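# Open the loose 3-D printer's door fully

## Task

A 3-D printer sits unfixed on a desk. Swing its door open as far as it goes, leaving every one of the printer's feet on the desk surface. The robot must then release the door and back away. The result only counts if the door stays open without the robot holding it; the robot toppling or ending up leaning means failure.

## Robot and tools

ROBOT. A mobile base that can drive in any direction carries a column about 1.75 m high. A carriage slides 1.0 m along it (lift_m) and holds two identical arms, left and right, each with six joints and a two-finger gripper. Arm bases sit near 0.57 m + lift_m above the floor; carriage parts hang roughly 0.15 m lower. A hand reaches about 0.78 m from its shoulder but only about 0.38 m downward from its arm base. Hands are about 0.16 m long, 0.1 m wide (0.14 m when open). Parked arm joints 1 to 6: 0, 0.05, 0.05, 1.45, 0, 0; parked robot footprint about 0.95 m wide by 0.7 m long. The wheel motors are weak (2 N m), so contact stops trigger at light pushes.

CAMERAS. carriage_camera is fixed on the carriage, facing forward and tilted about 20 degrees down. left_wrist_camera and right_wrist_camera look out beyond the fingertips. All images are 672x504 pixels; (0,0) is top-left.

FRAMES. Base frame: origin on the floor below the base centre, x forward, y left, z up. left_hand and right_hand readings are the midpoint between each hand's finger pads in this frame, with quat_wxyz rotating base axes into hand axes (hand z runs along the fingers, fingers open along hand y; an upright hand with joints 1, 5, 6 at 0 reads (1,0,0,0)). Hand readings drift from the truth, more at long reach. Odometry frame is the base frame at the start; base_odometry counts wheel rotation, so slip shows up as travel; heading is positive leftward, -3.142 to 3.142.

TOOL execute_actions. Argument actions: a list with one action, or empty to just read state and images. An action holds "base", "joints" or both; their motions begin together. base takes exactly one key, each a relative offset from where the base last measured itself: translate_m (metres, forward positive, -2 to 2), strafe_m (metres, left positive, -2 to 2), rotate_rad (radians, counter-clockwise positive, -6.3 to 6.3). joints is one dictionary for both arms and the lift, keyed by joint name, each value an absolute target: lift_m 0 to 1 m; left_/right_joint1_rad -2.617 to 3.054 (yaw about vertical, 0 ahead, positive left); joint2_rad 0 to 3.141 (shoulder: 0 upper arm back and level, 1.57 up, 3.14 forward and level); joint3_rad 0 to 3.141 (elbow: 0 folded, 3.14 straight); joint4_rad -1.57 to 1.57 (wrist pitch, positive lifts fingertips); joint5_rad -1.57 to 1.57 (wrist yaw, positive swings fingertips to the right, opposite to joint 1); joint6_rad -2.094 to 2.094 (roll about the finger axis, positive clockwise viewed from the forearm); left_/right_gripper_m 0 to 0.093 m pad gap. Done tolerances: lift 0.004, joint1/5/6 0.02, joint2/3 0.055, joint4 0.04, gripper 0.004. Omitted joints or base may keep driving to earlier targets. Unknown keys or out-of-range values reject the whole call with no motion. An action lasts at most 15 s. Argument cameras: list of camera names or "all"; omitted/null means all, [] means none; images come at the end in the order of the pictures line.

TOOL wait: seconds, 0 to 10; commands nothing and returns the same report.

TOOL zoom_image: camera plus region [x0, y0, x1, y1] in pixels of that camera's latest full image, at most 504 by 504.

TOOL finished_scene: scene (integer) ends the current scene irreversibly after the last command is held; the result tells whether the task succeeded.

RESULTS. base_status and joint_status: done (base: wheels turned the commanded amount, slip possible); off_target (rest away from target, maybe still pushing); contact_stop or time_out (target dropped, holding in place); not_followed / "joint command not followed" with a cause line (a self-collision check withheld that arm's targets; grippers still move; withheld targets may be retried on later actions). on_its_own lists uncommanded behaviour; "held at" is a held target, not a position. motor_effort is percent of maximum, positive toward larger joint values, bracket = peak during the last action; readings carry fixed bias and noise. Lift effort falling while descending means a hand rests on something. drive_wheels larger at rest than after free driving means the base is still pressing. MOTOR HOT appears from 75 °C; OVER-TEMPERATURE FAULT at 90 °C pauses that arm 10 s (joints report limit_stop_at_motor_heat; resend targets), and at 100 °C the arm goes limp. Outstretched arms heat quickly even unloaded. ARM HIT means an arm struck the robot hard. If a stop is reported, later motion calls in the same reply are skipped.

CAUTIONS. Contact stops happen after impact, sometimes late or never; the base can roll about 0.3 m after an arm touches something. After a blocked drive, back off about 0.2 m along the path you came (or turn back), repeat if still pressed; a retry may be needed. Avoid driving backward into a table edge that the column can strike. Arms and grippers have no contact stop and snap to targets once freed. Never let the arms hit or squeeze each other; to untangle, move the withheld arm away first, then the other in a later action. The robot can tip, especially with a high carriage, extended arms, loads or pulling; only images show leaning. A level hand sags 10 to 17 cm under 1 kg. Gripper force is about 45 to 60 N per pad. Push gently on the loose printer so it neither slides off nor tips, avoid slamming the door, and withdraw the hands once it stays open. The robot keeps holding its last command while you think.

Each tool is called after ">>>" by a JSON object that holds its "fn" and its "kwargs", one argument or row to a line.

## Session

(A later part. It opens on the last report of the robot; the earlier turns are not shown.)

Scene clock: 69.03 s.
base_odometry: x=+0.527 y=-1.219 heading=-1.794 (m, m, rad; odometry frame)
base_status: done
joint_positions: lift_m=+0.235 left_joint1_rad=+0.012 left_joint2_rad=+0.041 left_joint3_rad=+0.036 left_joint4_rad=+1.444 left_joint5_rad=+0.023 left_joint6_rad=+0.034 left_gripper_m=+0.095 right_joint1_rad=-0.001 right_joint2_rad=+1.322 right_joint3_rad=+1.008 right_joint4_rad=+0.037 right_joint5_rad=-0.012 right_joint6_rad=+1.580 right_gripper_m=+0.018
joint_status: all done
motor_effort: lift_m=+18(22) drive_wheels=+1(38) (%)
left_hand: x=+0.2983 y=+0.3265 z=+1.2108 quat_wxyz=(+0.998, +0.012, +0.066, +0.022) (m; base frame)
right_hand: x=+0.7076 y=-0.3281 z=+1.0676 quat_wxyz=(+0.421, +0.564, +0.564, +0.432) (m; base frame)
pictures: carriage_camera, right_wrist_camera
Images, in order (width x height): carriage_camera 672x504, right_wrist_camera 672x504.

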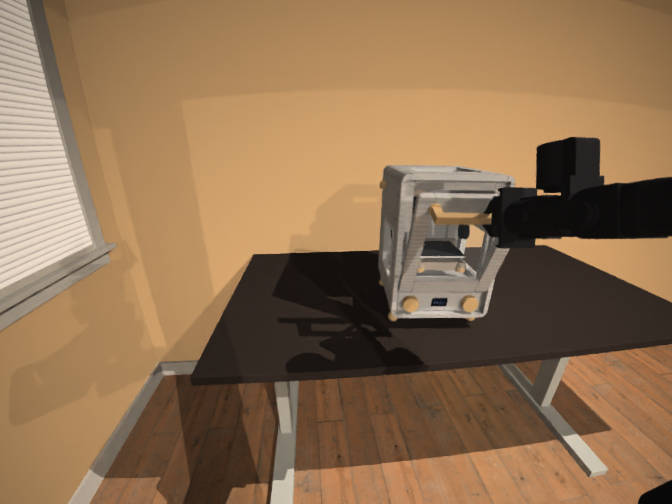

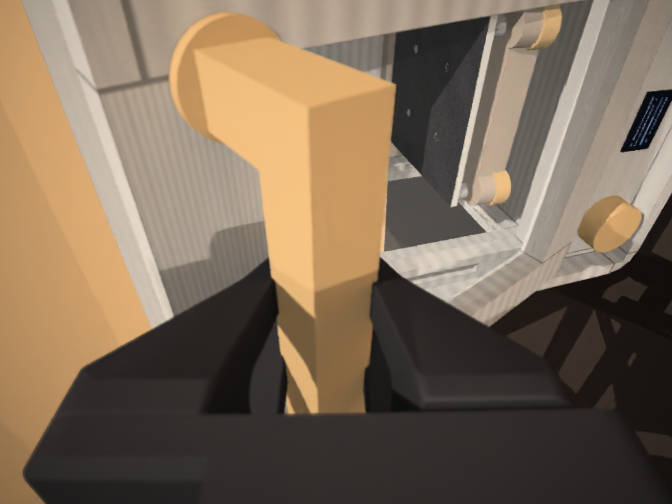

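>>> {"fn": "execute_actions", "kwargs": {
  "actions": [
    {"base":{"translate_m":-0.05},"joints":{"right_joint4_rad":-0.3,"lift_m":0.245}}
  ],
  "cameras": ["carriage_camera"]
}}

>>> {"fn": "execute_actions", "kwargs": {
  "actions": [
    {"base":{"translate_m":-0.02},"joints":{"right_joint4_rad":-0.6,"lift_m":0.235}}
  ],
  "cameras": ["carriage_camera","right_wrist_camera"]
}}

Scene clock: 73.33 s.
base_odometry: x=+0.538 y=-1.171 heading=-1.794 (m, m, rad; odometry frame)
base_status: done
joint_positions: lift_m=+0.245 left_joint1_rad=+0.012 left_joint2_rad=+0.041 left_joint3_rad=+0.036 left_joint4_rad=+1.444 left_joint5_rad=+0.023 left_joint6_rad=+0.034 left_gripper_m=+0.095 right_joint1_rad=+0.002 right_joint2_rad=+1.349 right_joint3_rad=+0.985 right_joint4_rad=-0.320 right_joint5_rad=-0.036 right_joint6_rad=+1.609 right_gripper_m=+0.014
joint_status: all done
motor_effort: lift_m=+18(21) drive_wheels=+6(45) (%)
left_hand: x=+0.2984 y=+0.3265 z=+1.2208 quat_wxyz=(+0.998, +0.012, +0.066, +0.022) (m; base frame)
right_hand: x=+0.6671 y=-0.3230 z=+0.9786 quat_wxyz=(+0.285, +0.645, +0.632, +0.321) (m; base frame)
pictures: carriage_camera
Images, in order (width x height): carriage_camera 672x504.

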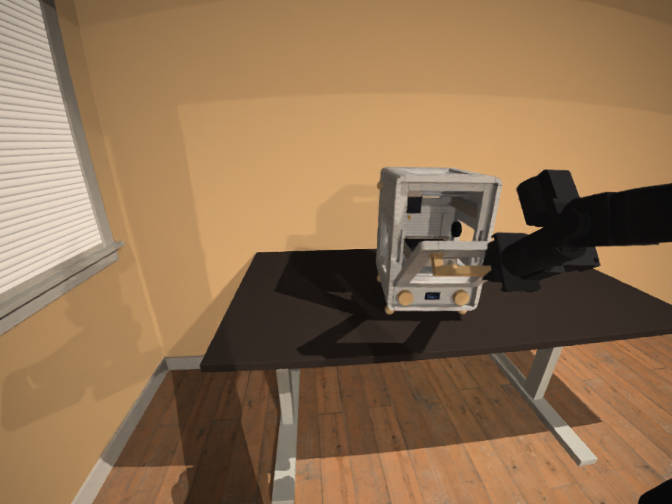

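Scene clock: 74.30 s.
base_odometry: x=+0.543 y=-1.151 heading=-1.794 (m, m, rad; odometry frame)
base_status: done
joint_positions: lift_m=+0.235 left_joint1_rad=+0.012 left_joint2_rad=+0.041 left_joint3_rad=+0.036 left_joint4_rad=+1.443 left_joint5_rad=+0.023 left_joint6_rad=+0.034 left_gripper_m=+0.095 right_joint1_rad=+0.002 right_joint2_rad=+1.341 right_joint3_rad=+0.985 right_joint4_rad=-0.389 right_joint5_rad=-0.028 right_joint6_rad=+1.608 right_gripper_m=+0.014
joint_status: right_joint4_rad off_target (ended at -0.389, target -0.600); the others done
motor_effort: lift_m=+17(18) drive_wheels=+5(41) (%)
left_hand: x=+0.2985 y=+0.3265 z=+1.2110 quat_wxyz=(+0.997, +0.012, +0.066, +0.022) (m; base frame)
right_hand: x=+0.6556 y=-0.3244 z=+0.9586 quat_wxyz=(+0.269, +0.655, +0.640, +0.298) (m; base frame)
pictures: carriage_camera, right_wrist_camera
Images, in order (width x height): carriage_camera 672x504, right_wrist_camera 672x504.

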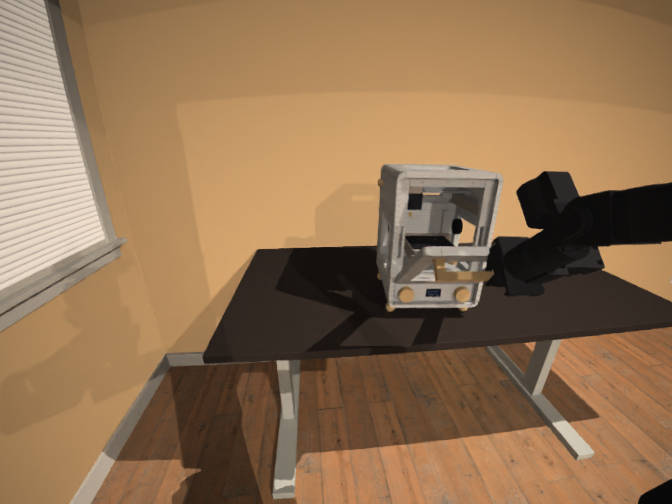

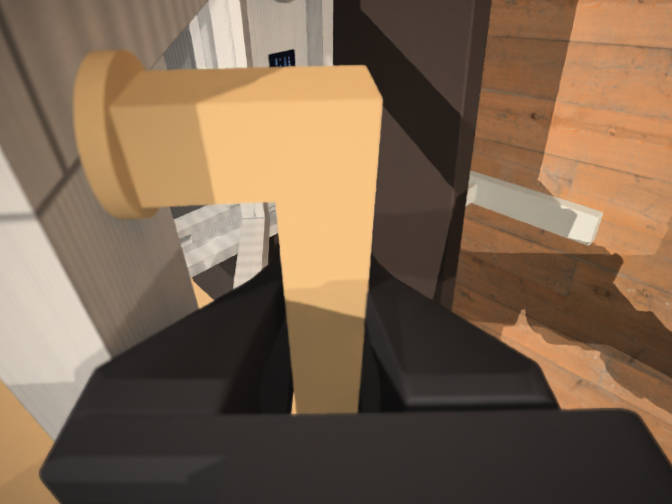

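>>> {"fn": "execute_actions", "kwargs": {
  "actions": [
    {"base":{"translate_m":-0.008},"joints":{"right_joint4_rad":-0.42,"lift_m":0.195}}
  ],
  "cameras": ["carriage_camera","right_wrist_camera"]
}}

Scene clock: 77.33 s.
base_odometry: x=+0.545 y=-1.144 heading=-1.793 (m, m, rad; odometry frame)
base_status: done
joint_positions: lift_m=+0.195 left_joint1_rad=+0.012 left_joint2_rad=+0.041 left_joint3_rad=+0.036 left_joint4_rad=+1.446 left_joint5_rad=+0.023 left_joint6_rad=+0.034 left_gripper_m=+0.095 right_joint1_rad=+0.002 right_joint2_rad=+1.295 right_joint3_rad=+0.985 right_joint4_rad=-0.352 right_joint5_rad=-0.027 right_joint6_rad=+1.605 right_gripper_m=+0.014
joint_status: right_joint4_rad off_target (ended at -0.352, target -0.420); the others done
motor_effort: lift_m=+16(16) drive_wheels=-4(43) (%)
left_hand: x=+0.2978 y=+0.3265 z=+1.1712 quat_wxyz=(+0.998, +0.012, +0.064, +0.022) (m; base frame)
right_hand: x=+0.6581 y=-0.3245 z=+0.9431 quat_wxyz=(+0.296, +0.641, +0.629, +0.324) (m; base frame)
pictures: carriage_camera, right_wrist_camera
Images, in order (width x height): carriage_camera 672x504, right_wrist_camera 672x504.

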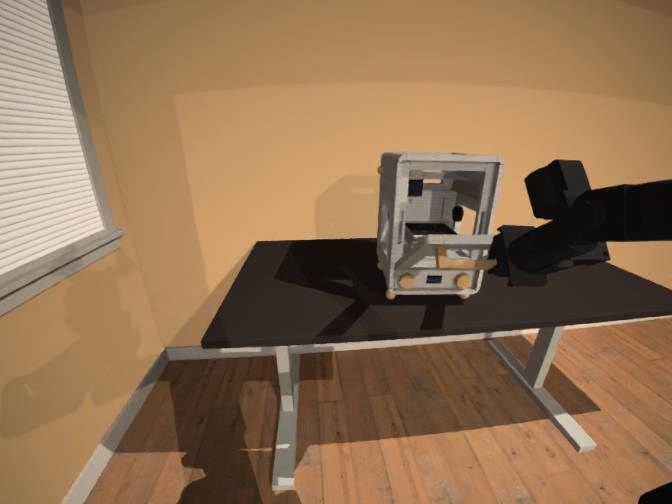

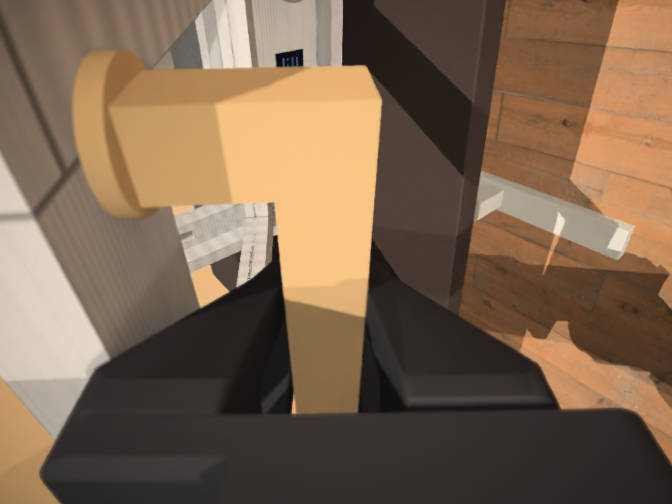

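>>> {"fn": "execute_actions", "kwargs": {
  "actions": [
    {"joints":{"right_gripper_m":0.05,"right_joint4_rad":-0.35}}
  ],
  "cameras": []
}}

>>> {"fn": "execute_actions", "kwargs": {
  "actions": [
    {"base":{"translate_m":-0.15}}
  ]
}}

>>> {"fn": "zoom_image", "kwargs": {
  "camera": "carriage_camera",
  "region": [320,130,570,330]
}}

Scene clock: 80.77 s.
base_odometry: x=+0.545 y=-1.144 heading=-1.793 (m, m, rad; odometry frame)
base_status: not commanded
joint_positions: lift_m=+0.195 left_joint1_rad=+0.012 left_joint2_rad=+0.041 left_joint3_rad=+0.036 left_joint4_rad=+1.446 left_joint5_rad=+0.023 left_joint6_rad=+0.034 left_gripper_m=+0.095 right_joint1_rad=+0.002 right_joint2_rad=+1.295 right_joint3_rad=+0.985 right_joint4_rad=-0.388 right_joint5_rad=+0.005 right_joint6_rad=+1.585 right_gripper_m=+0.050
joint_status: all done
motor_effort: lift_m=+16(16) drive_wheels=-4(4) (%)
left_hand: x=+0.2978 y=+0.3265 z=+1.1712 quat_wxyz=(+0.998, +0.012, +0.064, +0.022) (m; base frame)
right_hand: x=+0.6526 y=-0.3301 z=+0.9362 quat_wxyz=(+0.298, +0.646, +0.636, +0.300) (m; base frame)
pictures: none
No camera images: the call's "cameras" was empty. Leave "cameras" out to get every camera's image.

Scene clock: 82.73 s.
base_odometry: x=+0.578 y=-0.997 heading=-1.794 (m, m, rad; odometry frame)
base_status: done
joint_positions: lift_m=+0.195 left_joint1_rad=+0.012 left_joint2_rad=+0.041 left_joint3_rad=+0.036 left_joint4_rad=+1.446 left_joint5_rad=+0.023 left_joint6_rad=+0.034 left_gripper_m=+0.095 right_joint1_rad=+0.002 right_joint2_rad=+1.295 right_joint3_rad=+0.985 right_joint4_rad=-0.362 right_joint5_rad=+0.011 right_joint6_rad=+1.580 right_gripper_m=+0.050
joint_status: not commanded
motor_effort: lift_m=+16(16) drive_wheels=-5(33) (%)
left_hand: x=+0.2978 y=+0.3265 z=+1.1712 quat_wxyz=(+0.998, +0.012, +0.065, +0.022) (m; base frame)
right_hand: x=+0.6566 y=-0.3310 z=+0.9411 quat_wxyz=(+0.309, +0.641, +0.633, +0.305) (m; base frame)
pictures: carriage_camera, left_wrist_camera, right_wrist_camera
Images, in order (width x height): carriage_camera 672x504, left_wrist_camera 672x504, right_wrist_camera 672x504.

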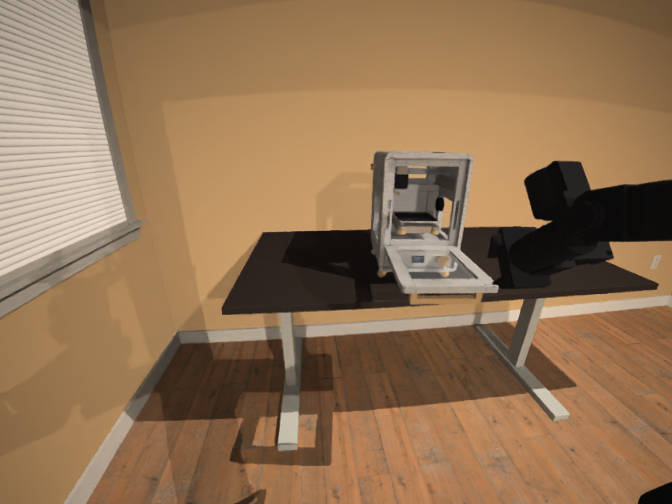

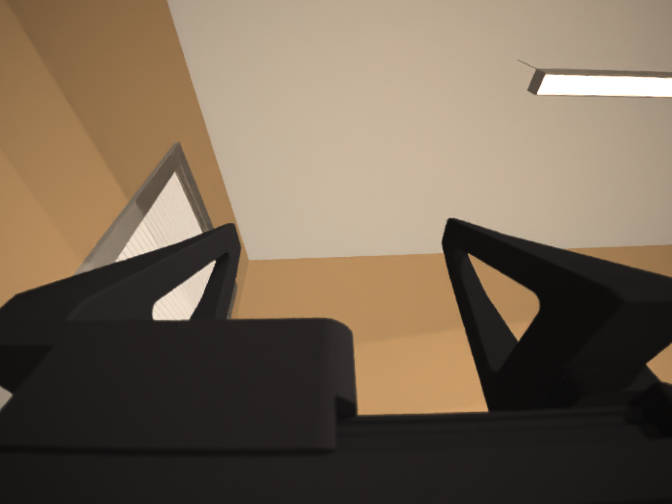

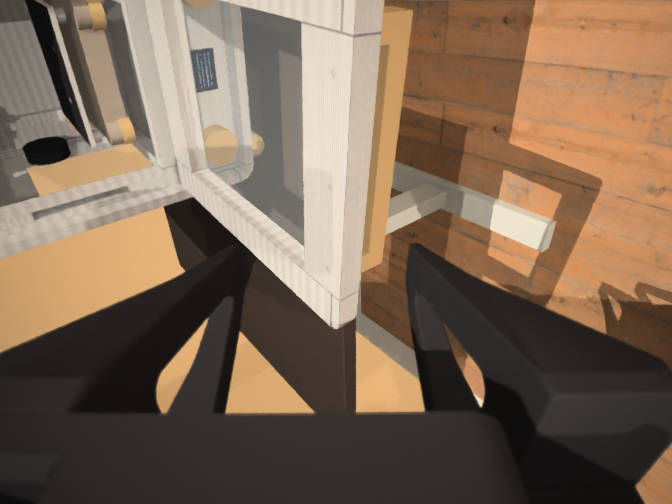

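Region (320, 130, 570, 330) of carriage_camera's 672x504 image, scaled by 2.016, with more detail than that image has; it fills the top 403 rows of this view, and the rest is white.

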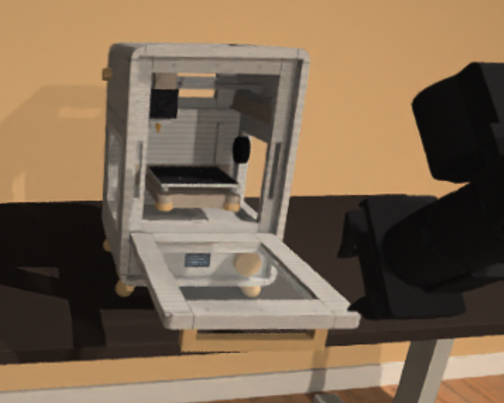

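>>> {"fn": "execute_actions", "kwargs": {
  "actions": [
    {"base":{"translate_m":-0.3},"joints":{"lift_m":0.02,"right_joint2_rad":0.05,"right_joint3_rad":0.05,"right_joint4_rad":1.45,"right_joint6_rad":0}}
  ],
  "cameras": ["carriage_camera"]
}}

>>> {"fn": "zoom_image", "kwargs": {
  "camera": "carriage_camera",
  "region": [300,80,520,280]
}}

Scene clock: 88.00 s.
base_odometry: x=+0.645 y=-0.705 heading=-1.794 (m, m, rad; odometry frame)
base_status: done
joint_positions: lift_m=+0.020 left_joint1_rad=+0.012 left_joint2_rad=+0.041 left_joint3_rad=+0.036 left_joint4_rad=+1.445 left_joint5_rad=+0.022 left_joint6_rad=+0.034 left_gripper_m=+0.095 right_joint1_rad=+0.002 right_joint2_rad=+0.055 right_joint3_rad=+0.077 right_joint4_rad=+1.452 right_joint5_rad=+0.012 right_joint6_rad=+0.009 right_gripper_m=+0.050
joint_status: all done
motor_effort: lift_m=+16(16) drive_wheels=-5(37) (%)
left_hand: x=+0.2981 y=+0.3265 z=+0.9961 quat_wxyz=(+0.998, +0.012, +0.065, +0.022) (m; base frame)
right_hand: x=+0.2883 y=-0.3320 z=+1.0074 quat_wxyz=(+0.999, +0.006, +0.048, +0.005) (m; base frame)
pictures: carriage_camera
Images, in order (width x height): carriage_camera 672x504.

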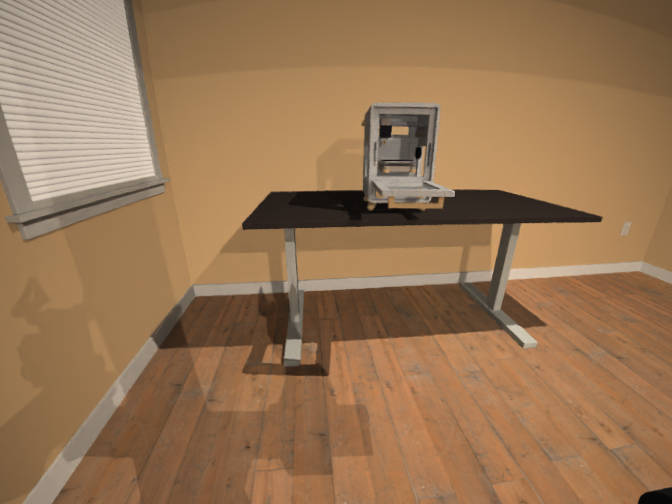

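Region (300, 80, 520, 280) of carriage_camera's 672x504 image, scaled by 2.291, with more detail than that image has; it fills the top 458 rows of this view, and the rest is white.

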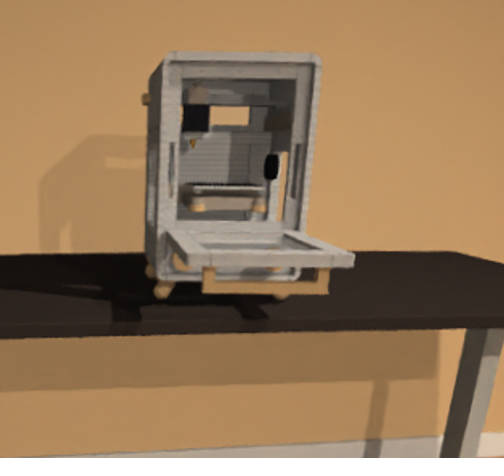

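Level, and fell under gravity to its stop.

>>> {"fn": "finished_scene", "kwargs": {
  "scene": 1
}}

The scene is finished: the task was done.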